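# Hang a wine glass upside down on the rack

## Task

Pick the wine glass up off the table and hang it inverted on the rack, with its stem seated deep in a vacant curl so the glass contacts only the wire. It fails if the glass is thrown, dropped, or slides in the grip by more than roughly a thumb's length. Every glass counts as fragile: striking anything it was not already touching as hard as a thumb-length fall may fail the task, and an upright glass tipping over while unheld does fail it. The rack must remain upright, the glasses already hanging must stay straight in their curls, and nothing may be pushed or knocked off the table. The result must hold without the robot supporting it; at the end, release the glass and pull the gripper away.

## Robot and tools

Robot: two 6-joint arms, left_arm and right_arm, each with a parallel gripper. Frame: one shared scene frame with its origin on the table surface midway between the arms; +z is up, +x reaches out over the table, and left_arm sits on the +y side. The arm names do not refer to image sides. Positions are in metres; reported gripper positions can be off, more so when the arm is stretched out. The gripper's fingers extend along its +z axis and separate along its y axis; end_effector_position is the point between the pads, just under 1 cm back from the tips.

Joint order, used in every command row and every per-joint list in results: wrist pitch, waist, elbow, wrist yaw, shoulder, wrist roll. Stated ranges (rad): waist -2.618 to 3.054, shoulder 0.000 to 3.142, elbow 0.000 to 3.142, wrist pitch -1.571 to 1.571, wrist yaw -1.571 to 1.571, wrist roll -2.094 to 2.094. True ends may differ by up to 0.036 rad either way.

Row format (shared by both motion tools): one flat list of 14 numbers, each in [-1, 1], covering both arms even if one stays still: left_arm's 6 joint values in the order above, then its opening, then right_arm's 6 joint values and opening. Joint values are scaled offsets, not poses: 1.0 equals 1.202 rad for waist, 1.258 shoulder, 1.238 elbow, 2.073 wrist pitch, 2.022 wrist yaw and wrist roll. Opening is absolute: +1 fully open, -1 closed.

execute_actions(actions): actions is a list of up to 15 actions; each action is a list of up to 15 rows; each row runs for one 1/30 s control step, and if fewer than 15 rows are given the final one is repeated to fill 15 steps (0.5 s per action). Every row's joint offsets are measured from the angles the arm had when that action began, not from the preceding row; for a call's first action, the base is the last reported angles. An empty list just returns state and images. An action asking any joint to go more than 0.036 rad beyond its range end (judged from its starting angles) is rejected for both arms; a malformed action, or a first action failing that check, rejects the whole call. Joints pushed past their real end stop there, and the result may print "joint sent to its limit" (its absence proves nothing).

move(target, speed, blocking): target is one row of 14 numbers; joint offsets count from the Joint positions in the latest result that showed them, and finger values are absolute and sent immediately. All joints of both arms travel synchronously, so the hand follows a curve; paths take 0.5 to 10 s and are truncated at 10 s. speed (rad/s, 0.01 to 2, default 0.5) caps the joint with the longest travel. Moves ignore obstacles and the other arm; distal points move fastest. Faster moves and targets set deeper past a contact hit and press harder. With blocking=false the call returns after 0.5 s while motion continues; you must call wait or stop before sending more rows or moves. The result adds a "move:" line: ending (done, off_target, moving, held, fault), limits=held or limits=none, and each arm's joint farthest from target. To keep an arm pressing as before, send offsets from its Joint positions to its Joint targets.

wait(seconds): 0 to 10; arms hold their last command; returns early if a running move ends. stop(): brakes a running move (needs room; fingers continue). zoom_image(camera, region): camera is cam_head_left, cam_head_right, cam_left_wrist or cam_right_wrist (all 504x504); region is [x0, y0, x1, y1] in pixels from the top-left, at most 504 by 504. finished_scene(scene): pass the scene number; it ends the scene irreversibly and reports success. Answering without any tool call ends everything.

Results: a state line per arm with end_effector_position and end_effector_quat_wxyz; Joint positions and Joint velocities per arm in joint order (rad, rad/s) followed by finger gap (m; 0.087 when open); Joint targets, the angles currently being driven toward; grip_measured, the opening on the command scale; joint torques (offset, scaled, noisy); camera images. "joint command not followed" means a clearance check altered or blocked joint targets. FAULT, MOTOR HOT (75 °C) and OVER-TEMPERATURE FAULT lines report stops: at 90 °C that arm halts for 10 s, at 100 °C it goes limp and falls.

Motion details: each step's target is kept within 0.202 rad (waist), 0.258 (shoulder), 0.238 (elbow), 0.573 (wrist pitch), 0.522 (wrist yaw, roll) of the measured angle, and scaled back if it would shift the gripper over 70 mm; big offsets therefore need several actions, and unfinished motion should be recommanded. Friction can leave joints about 0.031 rad short; tiny commands may not move. The simulation keeps running while you compose replies, holding the last command.

Gripping: command roughly 0.02 below grip_measured for a firm hold, less for a gentle one; readings may be off by about 1 mm. Pads give about 20 N; slamming closed can squeeze harder. Avoid: closing too fast on the glass, striking glasses or the rack, tipping standing glasses, arms touching each other, long heavy holds that heat motors, and items leaving the table. Loose objects may occasionally get a brief push.

Each tool is called after ">>>" as name([rows], argument=value, ...), one row to a line, values as JSON.

## Session

>>> execute_actions(actions=[])

Scene clock: 0.00 s.
left_arm: end_effector_position=(+0.0362, +0.0060, +0.1554) grip_measured=+0.997 end_effector_quat_wxyz=(+0.238, +0.774, +0.543, +0.222) | right_arm: end_effector_position=(+0.2794, -0.2429, +0.1552) grip_measured=+1.000 end_effector_quat_wxyz=(-0.006, +0.903, -0.429, +0.004)
Joint names: [wrist pitch, waist, elbow, wrist yaw, shoulder, wrist roll]
Joint positions: left_arm=[-1.245 -1.754  1.206 -0.662  1.496  0.195  0.087] | right_arm=[-1.434  0.473  1.307 -0.002  1.429 -1.87   0.087]
Joint velocities: left_arm=[ 0.11   0.012 -0.022 -0.022 -0.002  0.022  0.001] | right_arm=[ 0.037 -0.002 -0.002  0.051  0.002 -0.022  0.   ]
Joint torques (N m, as the arm reports them, + toward a larger angle): no reading
Motor temperatures (°C, as the motors report them): left_arm=[28 29 28 29 28 29] | right_arm=[30 29 31 29 30 30]
Joint targets: left_arm=[-1.245 -1.754 1.206 -0.662 1.496 0.195] | right_arm=[-1.434 0.473 1.307 -0.002 1.429 -1.870]

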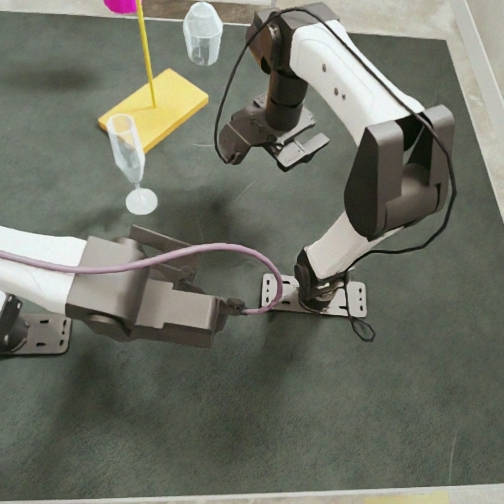

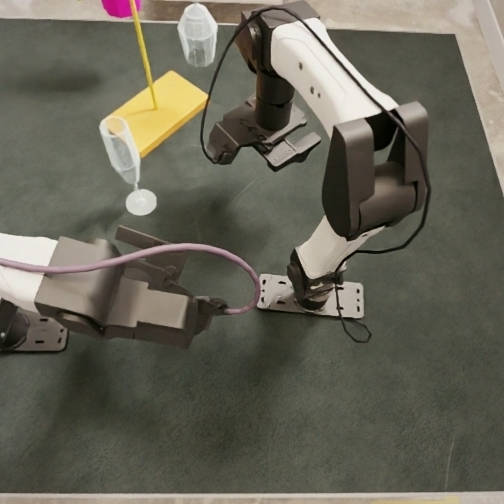

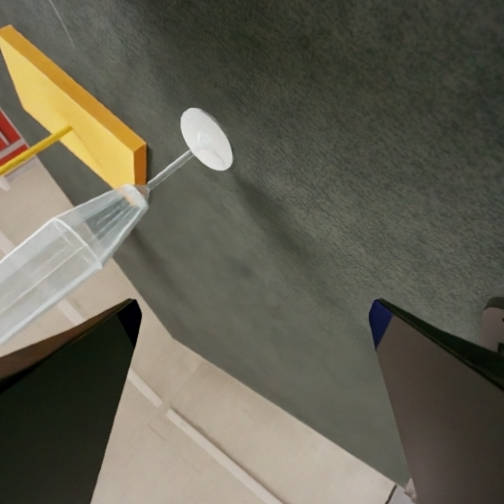

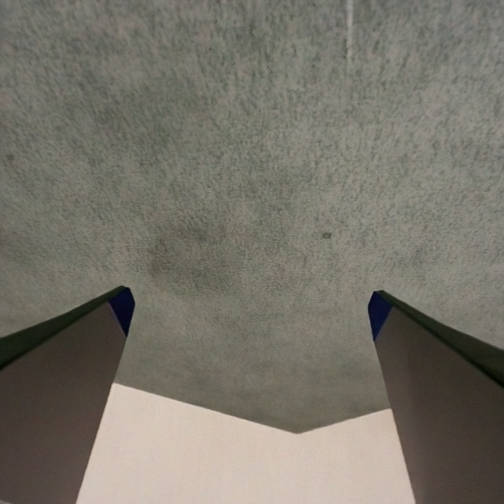

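>>> move(target=[0.36,0,0,0.327,-0.394,-0.096,1, 0,0,0,0,0,0,1], speed=0.8)

>>> move(target=[0,1,0,0,0,0,1, 0,-0.5,0,0,0,0,1], speed=0.8)

Scene clock: 16.27 s.
left_arm: end_effector_position=(-0.0922, -0.0859, +0.3249) grip_measured=+0.997 end_effector_quat_wxyz=(+0.383, +0.619, +0.525, -0.440) | right_arm: end_effector_position=(+0.2794, -0.2429, +0.1552) grip_measured=+1.000 end_effector_quat_wxyz=(-0.006, +0.903, -0.429, +0.004)
Joint names: [wrist pitch, waist, elbow, wrist yaw, shoulder, wrist roll]
Joint positions: left_arm=[-0.524 -1.754  1.206 -0.012  1.007  0.009  0.087] | right_arm=[-1.434  0.473  1.307 -0.002  1.429 -1.87   0.087]
Joint velocities: left_arm=[-0.007  0.012  0.002  0.007  0.007  0.007 -0.001] | right_arm=[-0.007 -0.007 -0.002 -0.022 -0.002 -0.007  0.   ]
Joint torques (N m, as the arm reports them, + toward a larger angle): left_arm=[ 2.2  -0.21  7.06  0.13 -2.42 -0.06] | right_arm=[ 0.12  0.38  6.16 -0.08 -5.28 -0.01]
Motor temperatures (°C, as the motors report them): left_arm=[29 29 30 29 29 29] | right_arm=[30 29 34 29 31 30]
Joint targets: left_arm=[-0.498 -1.754 1.206 -0.001 1.001 0.001] | right_arm=[-1.434 0.473 1.307 -0.002 1.429 -1.870]
move: off_target (left_arm); limits=none; left_arm: farthest joint: the wrist pitch, 0.025 radians from its target (0.746 radians at the start); right_arm: farthest joint: the waist, 0.000 radians from its target (0.000 radians at the start)

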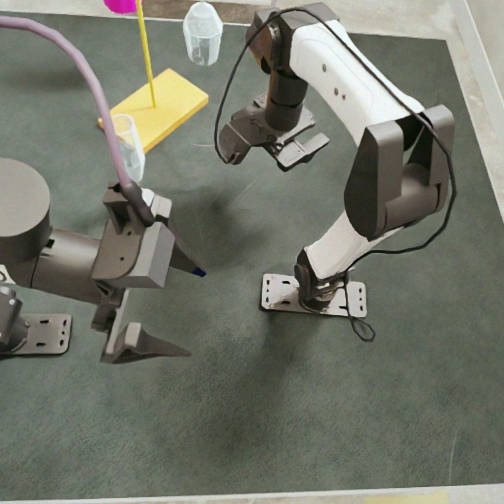

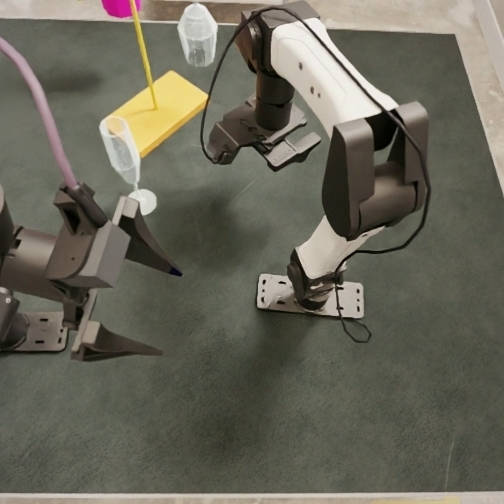

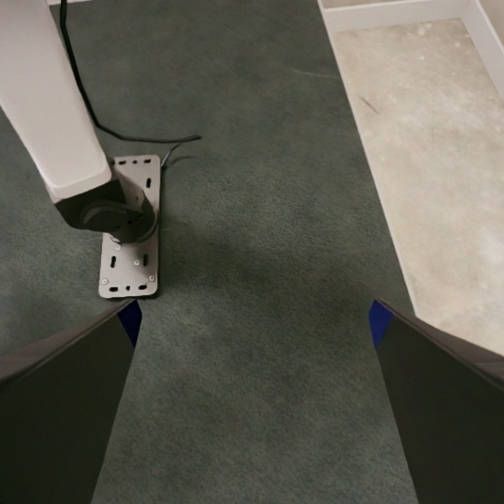

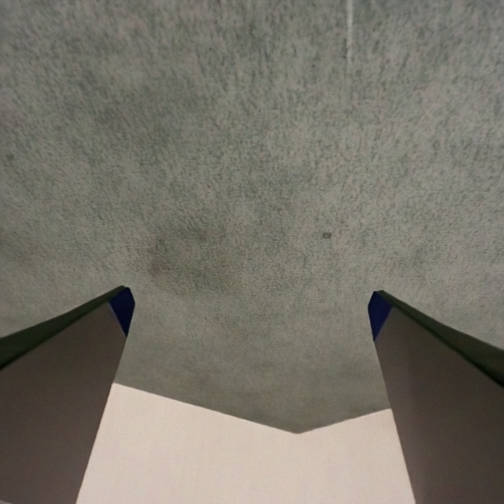

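Scene clock: 18.20 s.
left_arm: end_effector_position=(+0.2435, +0.0726, +0.3249) grip_measured=+0.997 end_effector_quat_wxyz=(+0.564, +0.217, +0.782, -0.149) | right_arm: end_effector_position=(+0.2695, -0.3896, +0.1552) grip_measured=+1.000 end_effector_quat_wxyz=(-0.005, +0.739, -0.674, +0.006)
Joint names: [wrist pitch, waist, elbow, wrist yaw, shoulder, wrist roll]
Joint positions: left_arm=[-0.524 -0.56   1.206 -0.011  1.007  0.009  0.087] | right_arm=[-1.434 -0.12   1.307 -0.003  1.429 -1.87   0.087]
Joint velocities: left_arm=[ 0.037  0.002 -0.007 -0.037 -0.017  0.051 -0.001] | right_arm=[-0.007 -0.022 -0.012 -0.037 -0.027  0.022  0.   ]
Joint torques (N m, as the arm reports them, + toward a larger angle): left_arm=[ 1.91  0.4   7.11  0.03 -1.88  0.03] | right_arm=[ 0.11 -0.41  6.1  -0.07 -5.27 -0.02]
Motor temperatures (°C, as the motors report them): left_arm=[30 29 30 29 29 29] | right_arm=[30 29 34 29 31 30]
Joint targets: left_arm=[-0.524 -0.552 1.206 -0.012 1.007 0.009] | right_arm=[-1.434 -0.129 1.307 -0.002 1.429 -1.870]
move: done; limits=none; left_arm: farthest joint: the waist, 0.008 radians from its target (1.202 radians at the start); right_arm: farthest joint: the waist, 0.008 radians from its target (0.601 radians at the start)

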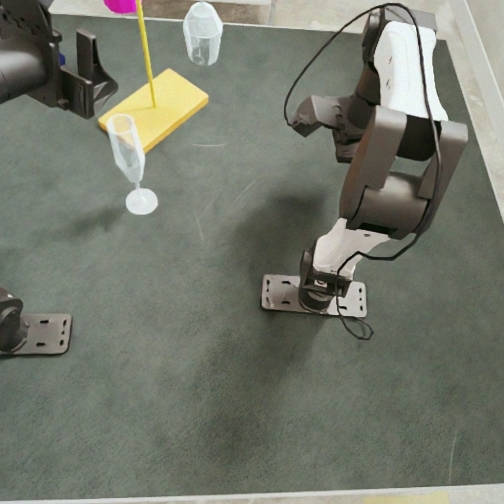

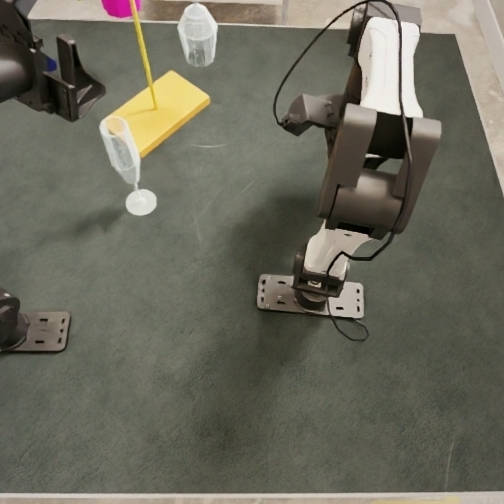

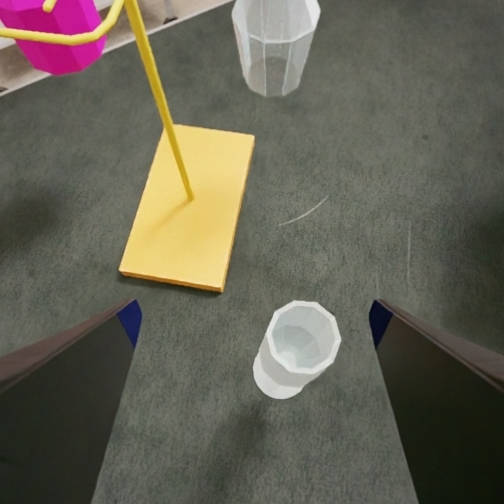

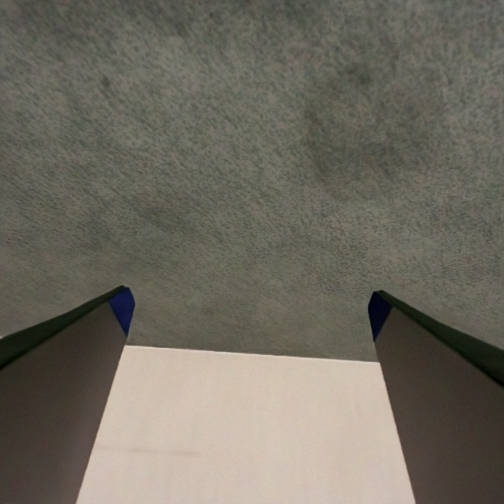

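>>> move(target=[0.1,0.3,0,0,0,0.74,1, 0,0,0,0,0,0,1], speed=1)

>>> move(target=[0,0,0,0,0,-0.74,1, 0,0,0,0,0,0,1], speed=1)

Scene clock: 28.53 s.
left_arm: end_effector_position=(+0.3141, +0.2170, +0.4057) grip_measured=+0.997 end_effector_quat_wxyz=(+0.517, +0.562, +0.505, +0.402) | right_arm: end_effector_position=(+0.2695, -0.3896, +0.1552) grip_measured=+1.000 end_effector_quat_wxyz=(-0.005, +0.739, -0.674, +0.006)
Joint names: [wrist pitch, waist, elbow, wrist yaw, shoulder, wrist roll]
Joint positions: left_arm=[-0.341 -0.208  1.206 -0.011  1.007  1.499  0.087] | right_arm=[-1.434 -0.12   1.307 -0.003  1.429 -1.87   0.087]
Joint velocities: left_arm=[-0.007  0.007 -0.022  0.037 -0.012  0.022  0.001] | right_arm=[-0.022 -0.007 -0.007 -0.007 -0.002 -0.066  0.   ]
Joint torques (N m, as the arm reports them, + toward a larger angle): left_arm=[ 2.16  0.45  6.91  0.02 -1.71  0.02] | right_arm=[ 0.13  0.37  6.11 -0.09 -5.29 -0.02]
Motor temperatures (°C, as the motors report them): left_arm=[33 29 32 29 29 29] | right_arm=[30 29 35 29 32 30]
Joint targets: left_arm=[-0.316 -0.199 1.206 -0.011 1.007 1.506] | right_arm=[-1.434 -0.120 1.307 -0.003 1.429 -1.870]
move: off_target (left_arm); limits=none; left_arm: farthest joint: the wrist pitch, 0.025 radians from its target (0.207 radians at the start); right_arm: farthest joint: the waist, 0.000 radians from its target (0.000 radians at the start)

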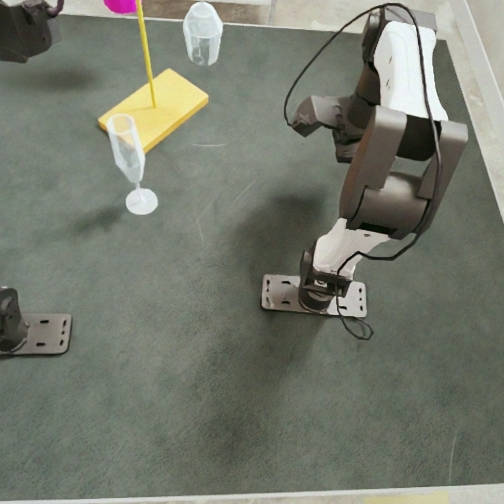

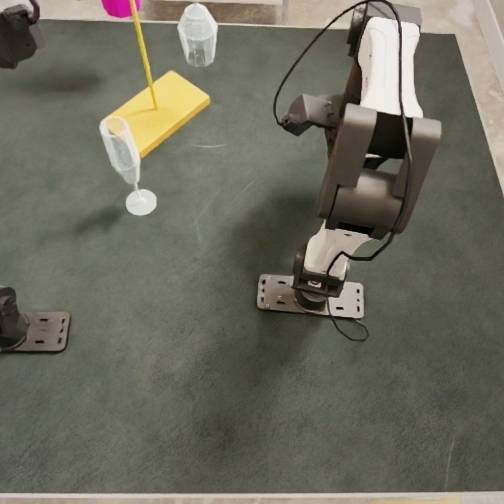

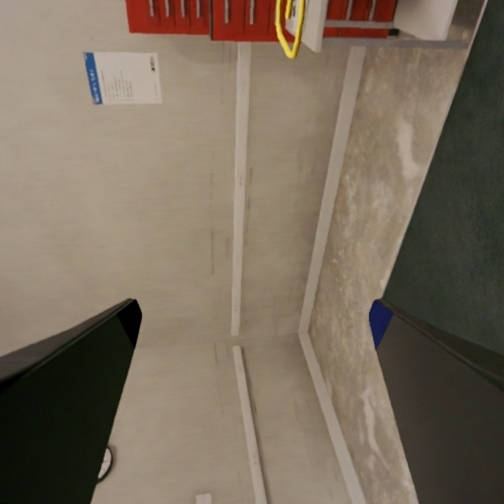

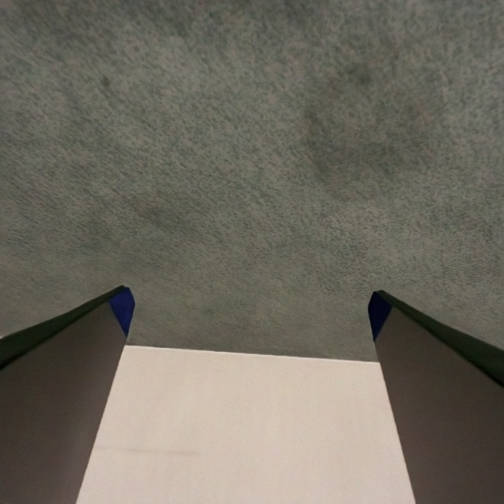

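Scene clock: 30.97 s.
left_arm: end_effector_position=(+0.3015, +0.1776, +0.3674) grip_measured=+0.997 end_effector_quat_wxyz=(+0.653, +0.072, +0.752, -0.054) | right_arm: end_effector_position=(+0.2695, -0.3896, +0.1552) grip_measured=+1.000 end_effector_quat_wxyz=(-0.005, +0.739, -0.674, +0.006)
Joint names: [wrist pitch, waist, elbow, wrist yaw, shoulder, wrist roll]
Joint positions: left_arm=[-0.341 -0.208  1.206 -0.011  1.007  0.011  0.087] | right_arm=[-1.434 -0.12   1.307 -0.003  1.429 -1.87   0.087]
Joint velocities: left_arm=[ 0.007  0.002  0.002 -0.051 -0.012 -0.022  0.001] | right_arm=[-0.051 -0.007  0.002 -0.007 -0.007 -0.066  0.   ]
Joint torques (N m, as the arm reports them, + toward a larger angle): left_arm=[ 1.96 -0.31  7.23  0.01 -1.95 -0.01] | right_arm=[ 0.11  0.37  6.11 -0.08 -5.32 -0.01]
Motor temperatures (°C, as the motors report them): left_arm=[33 29 32 29 29 29] | right_arm=[30 29 35 29 32 30]
Joint targets: left_arm=[-0.341 -0.208 1.206 -0.011 1.007 0.002] | right_arm=[-1.434 -0.120 1.307 -0.003 1.429 -1.870]
move: done; limits=none; left_arm: farthest joint: the wrist roll, 0.008 radians from its target (1.496 radians at the start); right_arm: farthest joint: the waist, 0.000 radians from its target (0.000 radians at the start)

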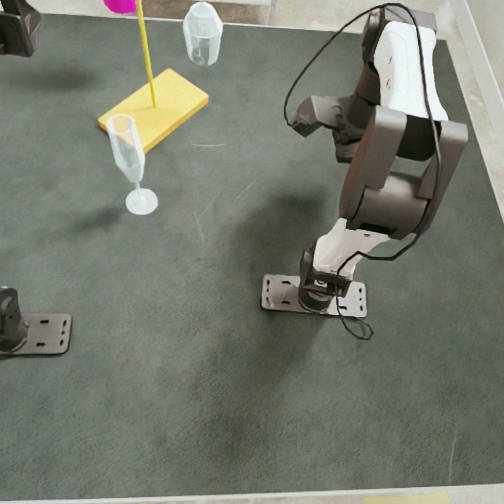

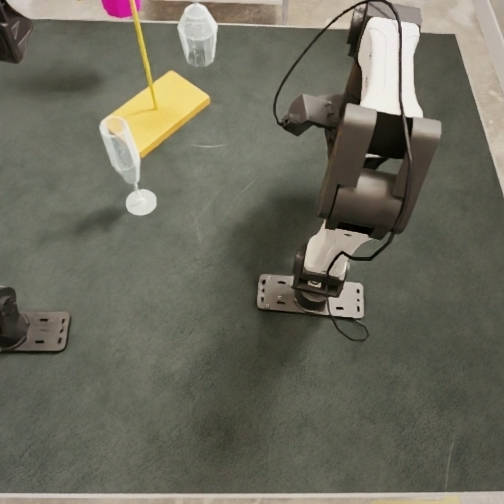

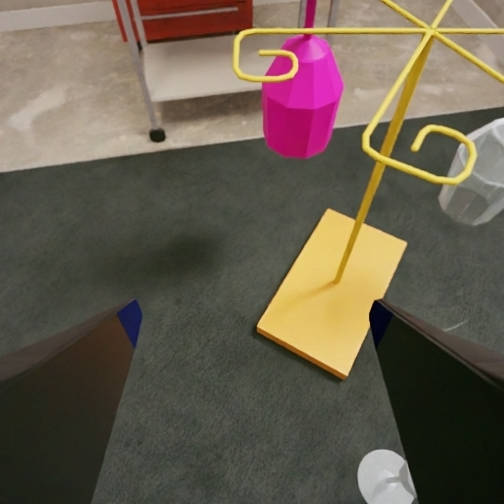

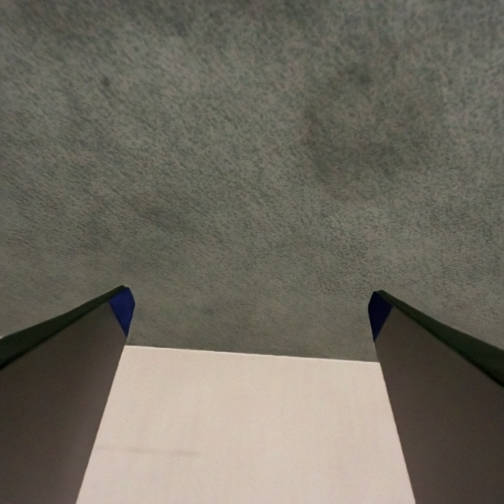

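>>> zoom_image(camera="cam_left_wrist", region=[220,0,504,200])

Region (220, 0, 504, 200) of cam_left_wrist's 504x504 image, scaled by 1.775, with more detail than that image has; it fills the top 355 rows of this view, and the rest is white.

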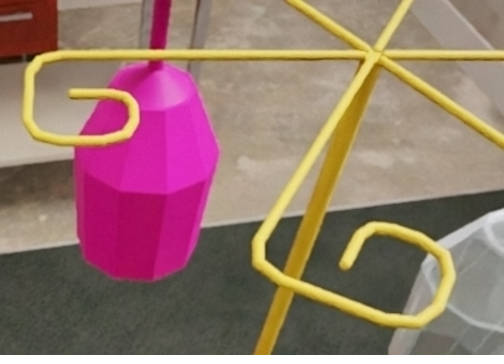

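>>> move(target=[-0.034,0.568,-0.465,0.772,0.622,0.772,1, 0,0,0,0,0,0,1], speed=0.8)

Scene clock: 74.23 s.
left_arm: end_effector_position=(+0.2495, +0.1975, +0.0530) grip_measured=+0.997 end_effector_quat_wxyz=(+0.599, +0.378, +0.612, -0.351) | right_arm: end_effector_position=(+0.2695, -0.3896, +0.1552) grip_measured=+1.000 end_effector_quat_wxyz=(-0.005, +0.739, -0.674, +0.006)
Joint names: [wrist pitch, waist, elbow, wrist yaw, shoulder, wrist roll]
Joint positions: left_arm=[-0.405  0.467  0.647  1.535  1.782  1.563  0.087] | right_arm=[-1.434 -0.12   1.307 -0.003  1.429 -1.87   0.087]
Joint velocities: left_arm=[-0.022 -0.022  0.017  0.007 -0.002  0.022 -0.001] | right_arm=[-0.051 -0.007 -0.002 -0.007 -0.007 -0.007  0.   ]
Joint torques (N m, as the arm reports them, + toward a larger angle): left_arm=[ 0.24  0.36  2.94  0.64 -4.81  0.11] | right_arm=[ 0.13  0.36  6.13 -0.07 -5.3  -0.02]
Motor temperatures (°C, as the motors report them): left_arm=[36 29 35 29 29 29] | right_arm=[30 29 38 29 33 30]
Joint targets: left_arm=[-0.412 0.475 0.630 1.551 1.789 1.572] | right_arm=[-1.434 -0.120 1.307 -0.003 1.429 -1.870]
move: done; limits=none; left_arm: farthest joint: the elbow, 0.017 radians from its target (0.576 radians at the start); right_arm: farthest joint: the waist, 0.000 radians from its target (0.000 radians at the start)

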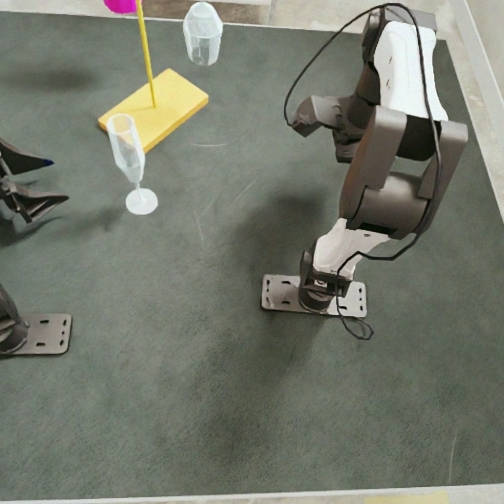

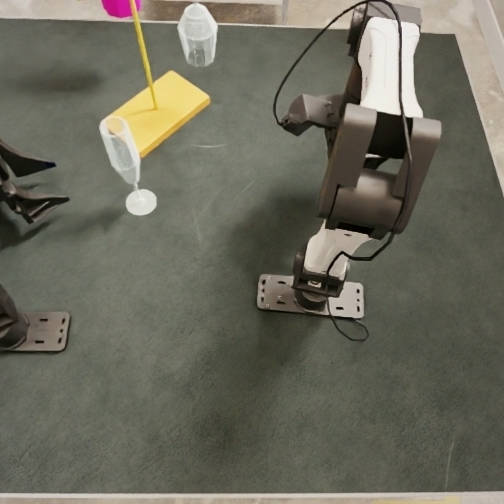

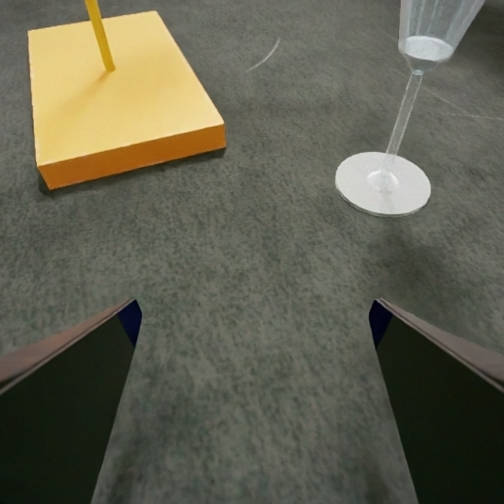

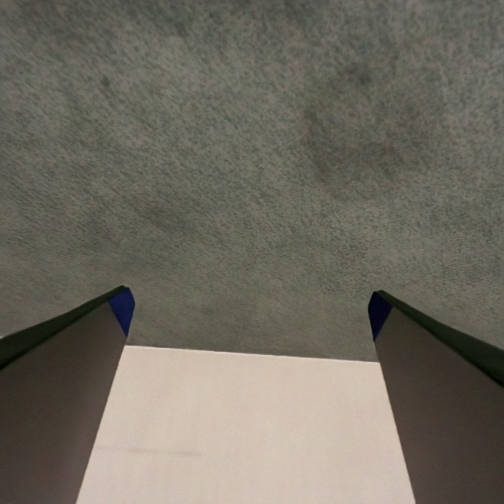

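>>> move(target=[-0.04,-0.285,0.085,0.012,0.037,0,1, 0,0,0,0,0,0,1], speed=0.5)

Scene clock: 79.03 s.
left_arm: end_effector_position=(+0.2328, +0.1054, +0.0594) grip_measured=+0.997 end_effector_quat_wxyz=(+0.528, +0.466, +0.544, -0.456) | right_arm: end_effector_position=(+0.2695, -0.3896, +0.1552) grip_measured=+1.000 end_effector_quat_wxyz=(-0.005, +0.739, -0.674, +0.006)
Joint names: [wrist pitch, waist, elbow, wrist yaw, shoulder, wrist roll]
Joint positions: left_arm=[-0.476  0.13   0.725  1.544  1.817  1.564  0.087] | right_arm=[-1.434 -0.12   1.307 -0.003  1.429 -1.87   0.087]
Joint velocities: left_arm=[-0.081 -0.027  0.002 -0.022  0.002  0.007 -0.   ] | right_arm=[ 0.051  0.002  0.002 -0.022 -0.007 -0.095  0.   ]
Joint torques (N m, as the arm reports them, + toward a larger angle): left_arm=[ 0.25 -0.82  6.45  0.62 -4.86  0.02] | right_arm=[ 0.12  0.38  6.1  -0.08 -5.32 -0.02]
Motor temperatures (°C, as the motors report them): left_arm=[35 29 34 29 30 29] | right_arm=[30 29 38 29 33 30]
Joint targets: left_arm=[-0.487 0.124 0.752 1.559 1.829 1.564] | right_arm=[-1.434 -0.120 1.307 -0.003 1.429 -1.870]
move: off_target (left_arm); limits=none; left_arm: farthest joint: the elbow, 0.027 radians from its target (0.105 radians at the start); right_arm: farthest joint: the waist, 0.000 radians from its target (0.000 radians at the start)

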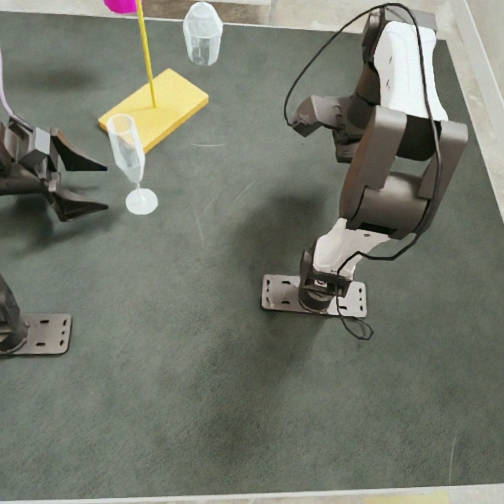

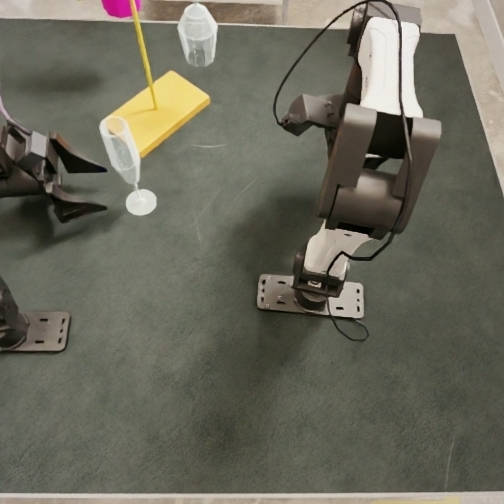

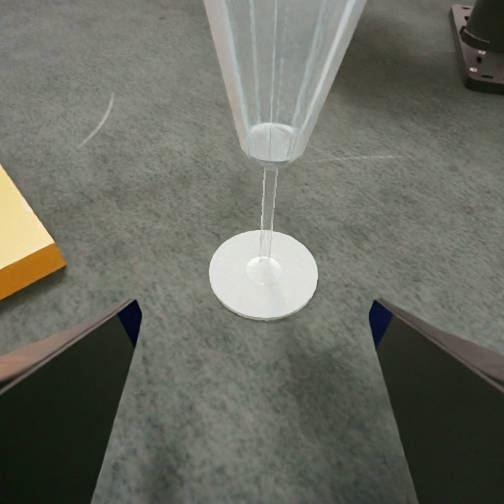

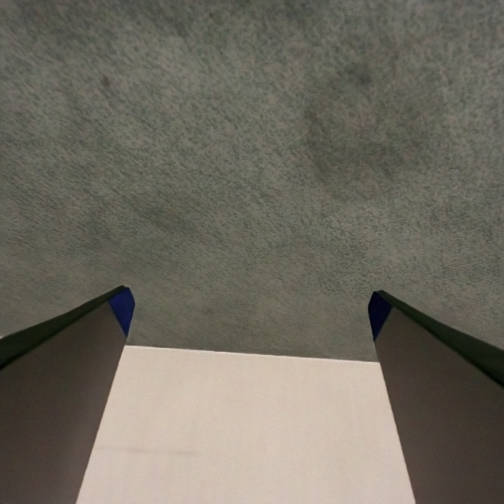

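>>> move(target=[-0.026,-0.136,0.131,0.012,0.08,0,1, 0,0,0,0,0,0,1], speed=0.25)

Scene clock: 83.60 s.
left_arm: end_effector_position=(+0.2399, +0.0636, +0.0619) grip_measured=+0.997 end_effector_quat_wxyz=(+0.494, +0.506, +0.502, -0.498) | right_arm: end_effector_position=(+0.2695, -0.3896, +0.1552) grip_measured=+1.000 end_effector_quat_wxyz=(-0.005, +0.739, -0.674, +0.006)
Joint names: [wrist pitch, waist, elbow, wrist yaw, shoulder, wrist roll]
Joint positions: left_arm=[-0.518 -0.028  0.861  1.554  1.907  1.564  0.087] | right_arm=[-1.434 -0.12   1.307 -0.003  1.429 -1.87   0.087]
Joint velocities: left_arm=[ 0.022 -0.012  0.012 -0.007  0.002  0.022 -0.   ] | right_arm=[ 0.007 -0.017  0.012 -0.037 -0.007  0.051  0.   ]
Joint torques (N m, as the arm reports them, + toward a larger angle): left_arm=[ 0.16 -0.95  6.79  0.66 -5.74  0.04] | right_arm=[ 0.12  0.38  6.1  -0.08 -5.28 -0.01]
Motor temperatures (°C, as the motors report them): left_arm=[34 29 34 30 30 29] | right_arm=[30 29 38 29 33 30]
Joint targets: left_arm=[-0.529 -0.034 0.887 1.569 1.918 1.564] | right_arm=[-1.434 -0.120 1.307 -0.003 1.429 -1.870]
move: off_target (left_arm); limits=none; left_arm: farthest joint: the elbow, 0.026 radians from its target (0.162 radians at the start); right_arm: farthest joint: the waist, 0.000 radians from its target (0.000 radians at the start)

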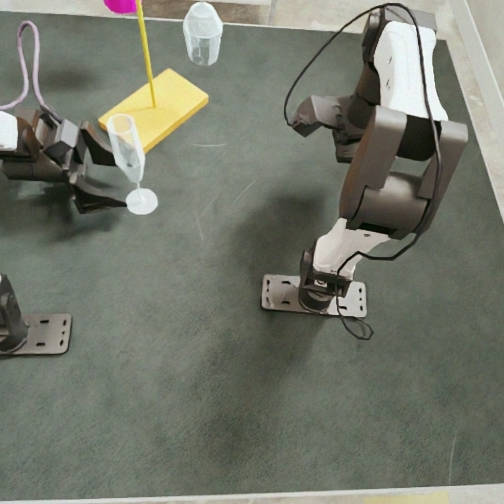

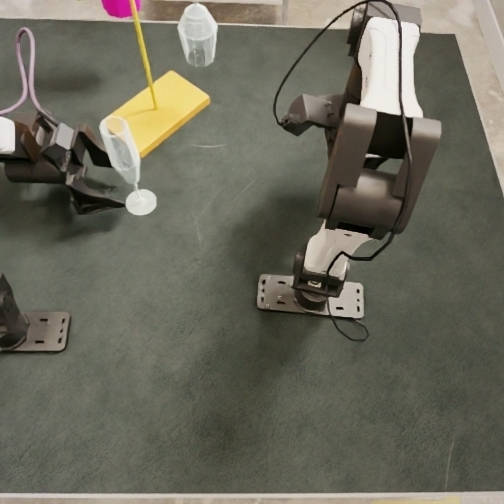

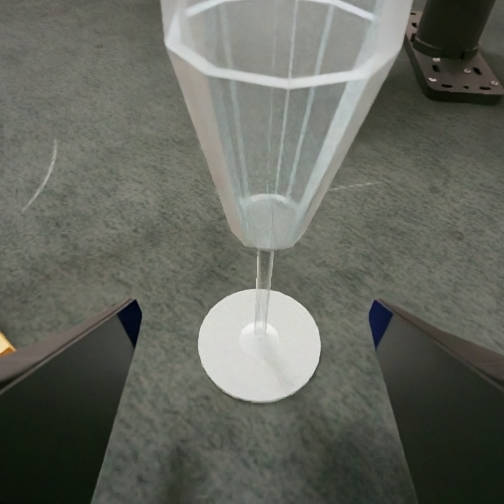

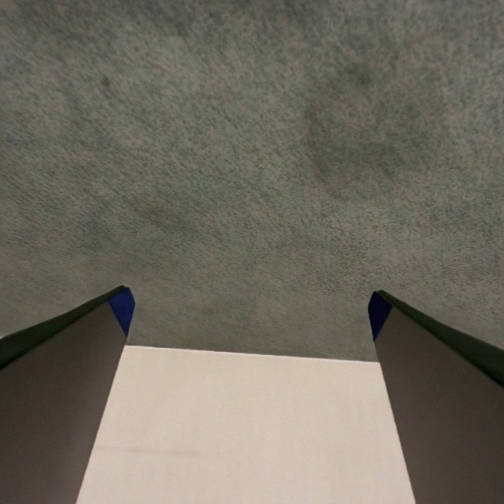

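>>> move(target=[-0.012,-0.064,0.065,0,0.038,0,1, 0,0,0,0,0,0,1], speed=0.15)

Scene clock: 86.30 s.
left_arm: end_effector_position=(+0.2395, +0.0435, +0.0614) grip_measured=+0.997 end_effector_quat_wxyz=(+0.477, +0.524, +0.484, -0.514) | right_arm: end_effector_position=(+0.2695, -0.3896, +0.1552) grip_measured=+1.000 end_effector_quat_wxyz=(-0.005, +0.739, -0.674, +0.006)
Joint names: [wrist pitch, waist, elbow, wrist yaw, shoulder, wrist roll]
Joint positions: left_arm=[-0.531 -0.097  0.915  1.554  1.945  1.564  0.087] | right_arm=[-1.434 -0.12   1.307 -0.003  1.429 -1.87   0.087]
Joint velocities: left_arm=[-0.11  -0.007  0.002  0.066 -0.017  0.007 -0.001] | right_arm=[ 0.007 -0.007  0.007  0.037  0.017 -0.007  0.   ]
Joint torques (N m, as the arm reports them, + toward a larger angle): left_arm=[ 0.2  -0.91  6.81  0.5  -6.09 -0.01] | right_arm=[ 0.14  0.37  6.1  -0.09 -5.28 -0.01]
Motor temperatures (°C, as the motors report them): left_arm=[34 29 34 30 30 29] | right_arm=[30 29 38 29 33 30]
Joint targets: left_arm=[-0.543 -0.104 0.941 1.553 1.955 1.564] | right_arm=[-1.434 -0.120 1.307 -0.003 1.429 -1.870]
move: off_target (left_arm); limits=none; left_arm: farthest joint: the elbow, 0.027 radians from its target (0.081 radians at the start); right_arm: farthest joint: the waist, 0.000 radians from its target (0.000 radians at the start)

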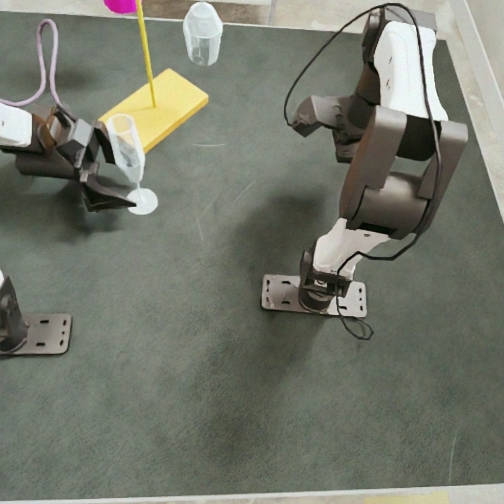

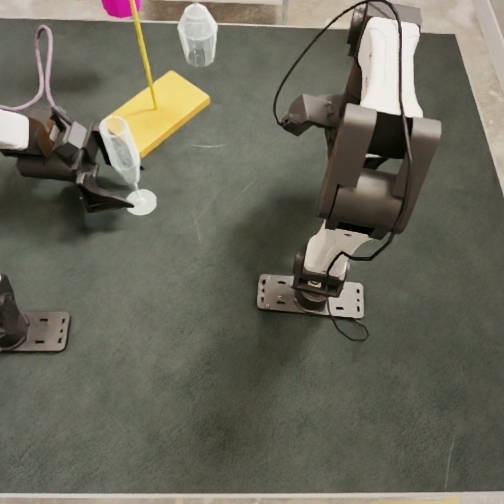

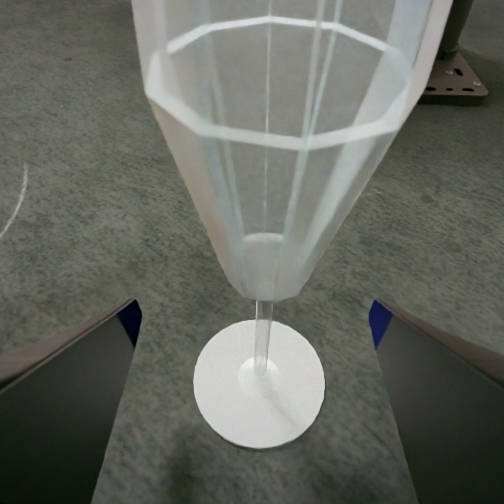

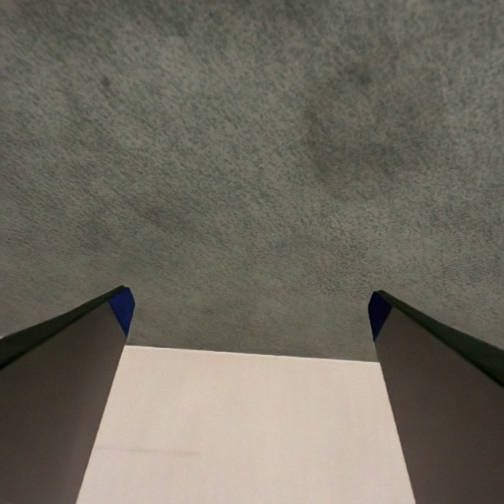

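>>> move(target=[0,-0.03,0.022,0,0.008,0,-0.5, 0,0,0,0,0,0,1], speed=0.1)

>>> zoom_image(camera="cam_head_left", region=[60,90,220,250])

Scene clock: 89.27 s.
left_arm: end_effector_position=(+0.2338, +0.0358, +0.0614) grip_measured=-0.500 end_effector_quat_wxyz=(+0.470, +0.531, +0.476, -0.520) | right_arm: end_effector_position=(+0.2695, -0.3896, +0.1552) grip_measured=+1.000 end_effector_quat_wxyz=(-0.005, +0.739, -0.674, +0.006)
Joint names: [wrist pitch, waist, elbow, wrist yaw, shoulder, wrist roll]
Joint positions: left_arm=[-0.531 -0.125  0.915  1.554  1.945  1.564  0.022] | right_arm=[-1.434 -0.12   1.307 -0.003  1.429 -1.87   0.087]
Joint velocities: left_arm=[-0.037 -0.002 -0.022  0.007  0.002 -0.022 -0.001] | right_arm=[-0.022  0.002  0.002 -0.022  0.007 -0.037  0.   ]
Joint torques (N m, as the arm reports them, + toward a larger angle): left_arm=[ 0.35 -1.04  6.79  0.52 -6.16  0.04] | right_arm=[ 0.12  0.33  6.08 -0.09 -5.28 -0.02]
Motor temperatures (°C, as the motors report them): left_arm=[33 29 34 30 31 29] | right_arm=[30 29 38 29 33 30]
Joint targets: left_arm=[-0.531 -0.133 0.942 1.554 1.955 1.564] | right_arm=[-1.434 -0.120 1.307 -0.003 1.429 -1.870]
move: off_target (left_arm); limits=none; left_arm: farthest joint: the elbow, 0.028 radians from its target (0.028 radians at the start); right_arm: farthest joint: the waist, 0.000 radians from its target (0.000 radians at the start)

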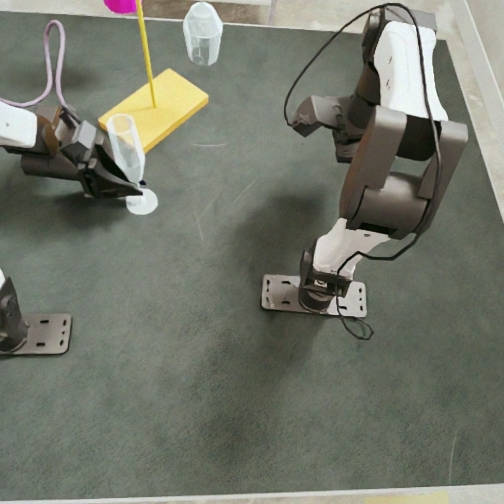

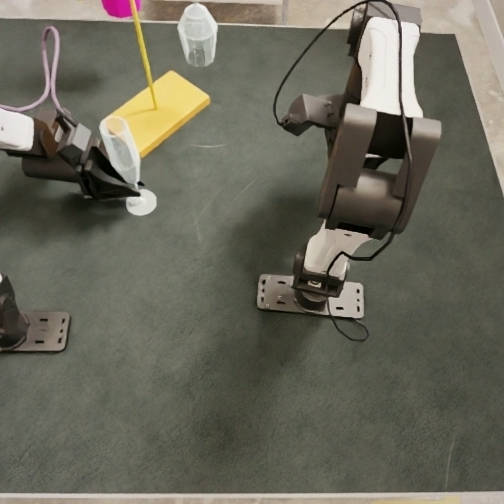

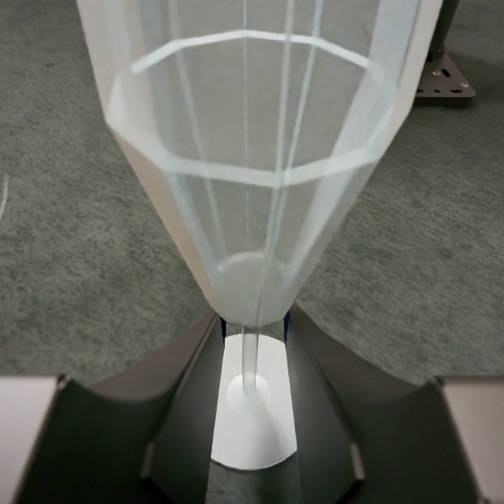

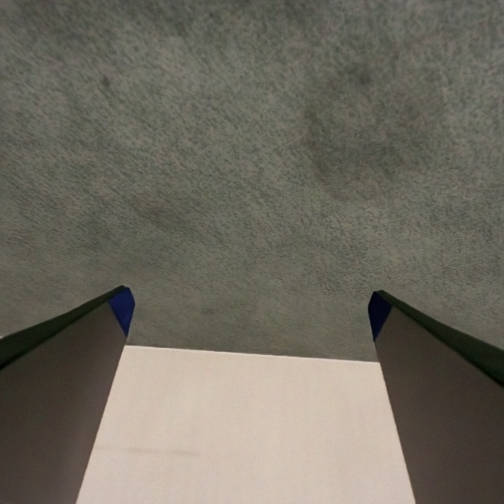

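Region (60, 90, 220, 250) of cam_head_left's 504x504 image, scaled by 3.150, with more detail than that image has.

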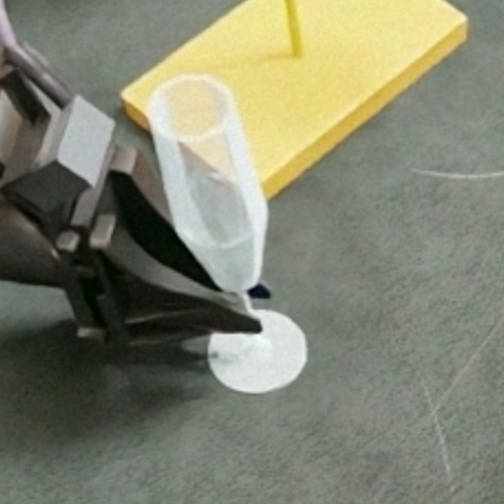

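>>> execute_actions([
  [[0,0,0,0,0,0,-0.6,0,0,0,0,0,0,1],[0,0,0,0,0,0,-0.6,0,0,0,0,0,0,1],[0,0,0,0,0,0,-0.65,0,0,0,0,0,0,1],[0,0,0,0,0,0,-0.65,0,0,0,0,0,0,1],[0,0,0,0,0,0,-0.7,0,0,0,0,0,0,1],[0,0,0,0,0,0,-0.7,0,0,0,0,0,0,1],[0,0,0,0,0,0,-0.74,0,0,0,0,0,0,1],[0,0,0,0,0,0,-0.74,0,0,0,0,0,0,1],[0,0,0,0,0,0,-0.78,0,0,0,0,0,0,1]],
  [[0,0,0,0,0,0,-0.8,0,0,0,0,0,0,1],[0,0,0,0,0,0,-0.8,0,0,0,0,0,0,1],[0,0,0,0,0,0,-0.82,0,0,0,0,0,0,1],[0,0,0,0,0,0,-0.82,0,0,0,0,0,0,1],[0,0,0,0,0,0,-0.84,0,0,0,0,0,0,1],[0,0,0,0,0,0,-0.84,0,0,0,0,0,0,1],[0,0,0,0,0,0,-0.86,0,0,0,0,0,0,1],[0,0,0,0,0,0,-0.86,0,0,0,0,0,0,1],[0,0,0,0,0,0,-0.88,0,0,0,0,0,0,1],[0,0,0,0,0,0,-0.88,0,0,0,0,0,0,1],[0,0,0,0,0,0,-0.9,0,0,0,0,0,0,1]],
])

Scene clock: 93.40 s.
left_arm: end_effector_position=(+0.2339, +0.0358, +0.0614) grip_measured=-0.893 end_effector_quat_wxyz=(+0.470, +0.531, +0.476, -0.520) | right_arm: end_effector_position=(+0.2695, -0.3896, +0.1552) grip_measured=+1.000 end_effector_quat_wxyz=(-0.005, +0.739, -0.674, +0.006)
Joint names: [wrist pitch, waist, elbow, wrist yaw, shoulder, wrist roll]
Joint positions: left_arm=[-0.531 -0.125  0.915  1.554  1.945  1.566  0.005] | right_arm=[-1.434 -0.12   1.307 -0.003  1.429 -1.87   0.087]
Joint velocities: left_arm=[ 0.051  0.012  0.012 -0.022 -0.012  0.022 -0.001] | right_arm=[ 0.022 -0.002 -0.007 -0.095  0.002  0.066  0.   ]
Joint torques (N m, as the arm reports them, + toward a larger angle): left_arm=[ 0.34 -0.32  4.7   0.5  -6.75  0.05] | right_arm=[ 0.12  0.44  6.1  -0.09 -5.33 -0.02]
Motor temperatures (°C, as the motors report them): left_arm=[33 29 35 30 31 29] | right_arm=[30 29 38 29 33 30]
Joint targets: left_arm=[-0.531 -0.125 0.915 1.554 1.945 1.564] | right_arm=[-1.434 -0.120 1.307 -0.003 1.429 -1.870]

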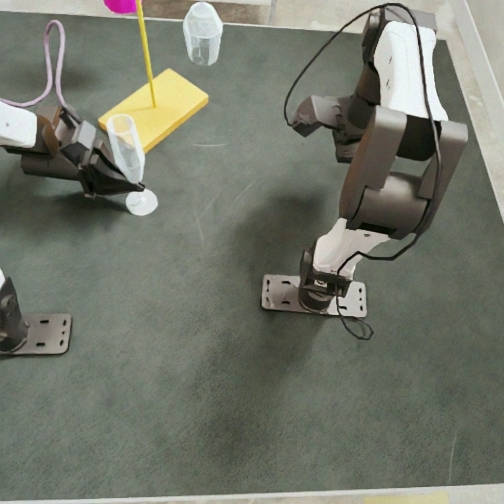

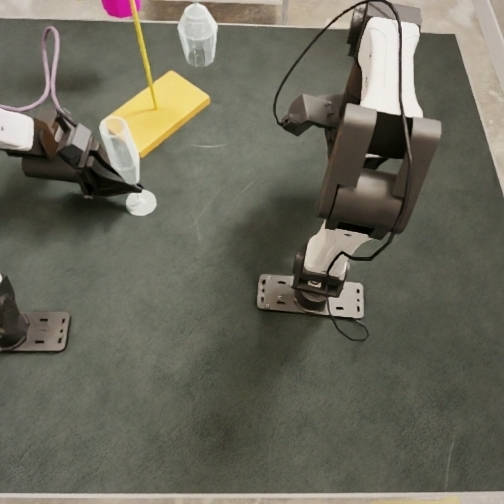

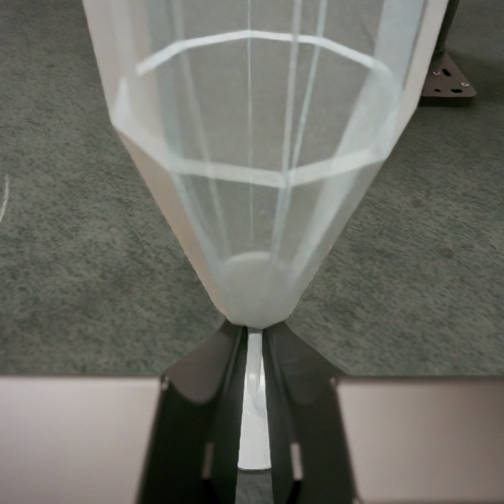

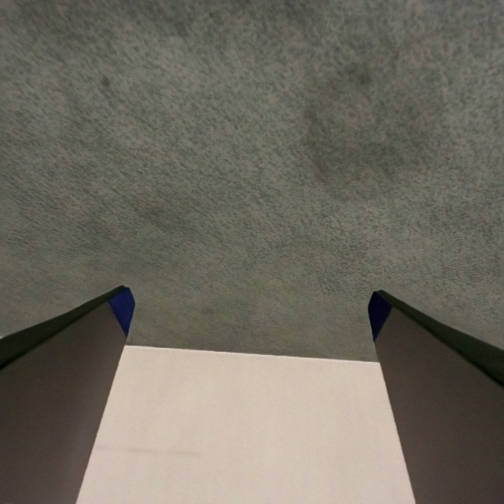

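>>> execute_actions([
  [[0,0,0,0,0,0,-0.92,0,0,0,0,0,0,1],[0,0,0,0,0,0,-0.92,0,0,0,0,0,0,1],[0,0,0,0,0,0,-0.94,0,0,0,0,0,0,1],[0,0,0,0,0,0,-0.94,0,0,0,0,0,0,1],[0,0,0,0,0,0,-0.95,0,0,0,0,0,0,1]],
])

Scene clock: 95.00 s.
left_arm: end_effector_position=(+0.2340, +0.0358, +0.0614) grip_measured=-0.893 end_effector_quat_wxyz=(+0.471, +0.531, +0.476, -0.520) | right_arm: end_effector_position=(+0.2695, -0.3896, +0.1552) grip_measured=+1.000 end_effector_quat_wxyz=(-0.005, +0.739, -0.674, +0.006)
Joint names: [wrist pitch, waist, elbow, wrist yaw, shoulder, wrist roll]
Joint positions: left_arm=[-0.531 -0.125  0.915  1.554  1.945  1.567  0.005] | right_arm=[-1.434 -0.12   1.307 -0.003  1.429 -1.87   0.087]
Joint velocities: left_arm=[-0.051  0.012  0.002  0.037  0.007 -0.007  0.001] | right_arm=[-0.066 -0.007  0.012 -0.022 -0.017 -0.022  0.   ]
Joint torques (N m, as the arm reports them, + toward a larger angle): left_arm=[ 0.36 -0.35  4.53  0.51 -6.73  0.03] | right_arm=[ 0.13  0.42  6.08 -0.1  -5.33 -0.02]
Motor temperatures (°C, as the motors report them): left_arm=[33 29 34 30 32 29] | right_arm=[30 29 38 29 33 30]
Joint targets: left_arm=[-0.531 -0.125 0.915 1.554 1.945 1.566] | right_arm=[-1.434 -0.120 1.307 -0.003 1.429 -1.870]

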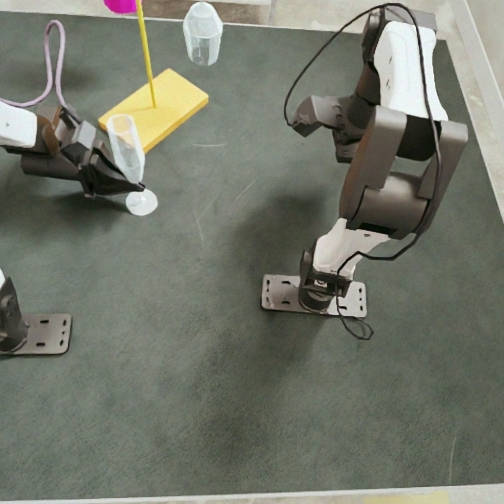

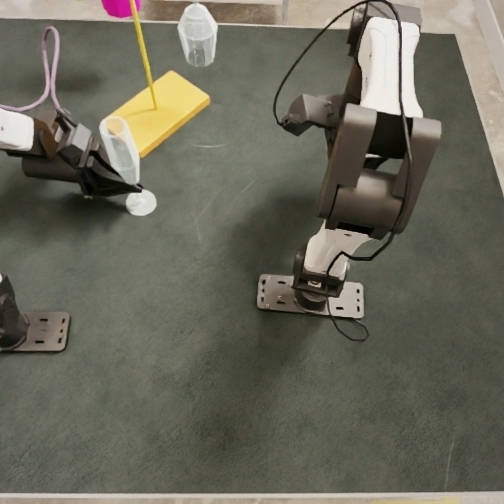

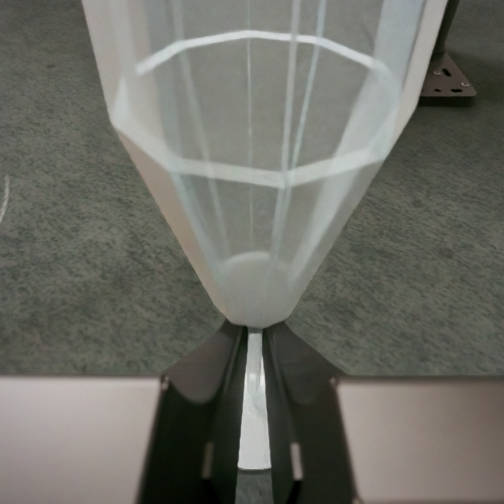

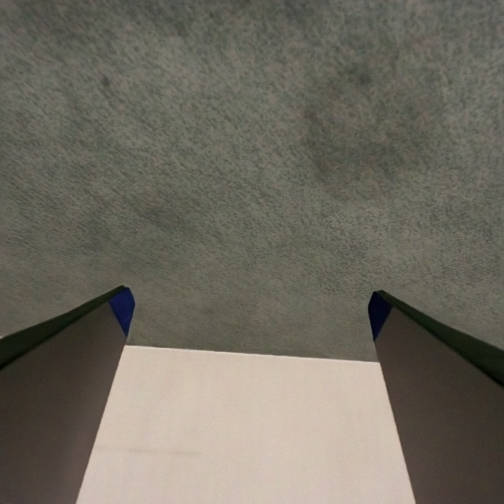

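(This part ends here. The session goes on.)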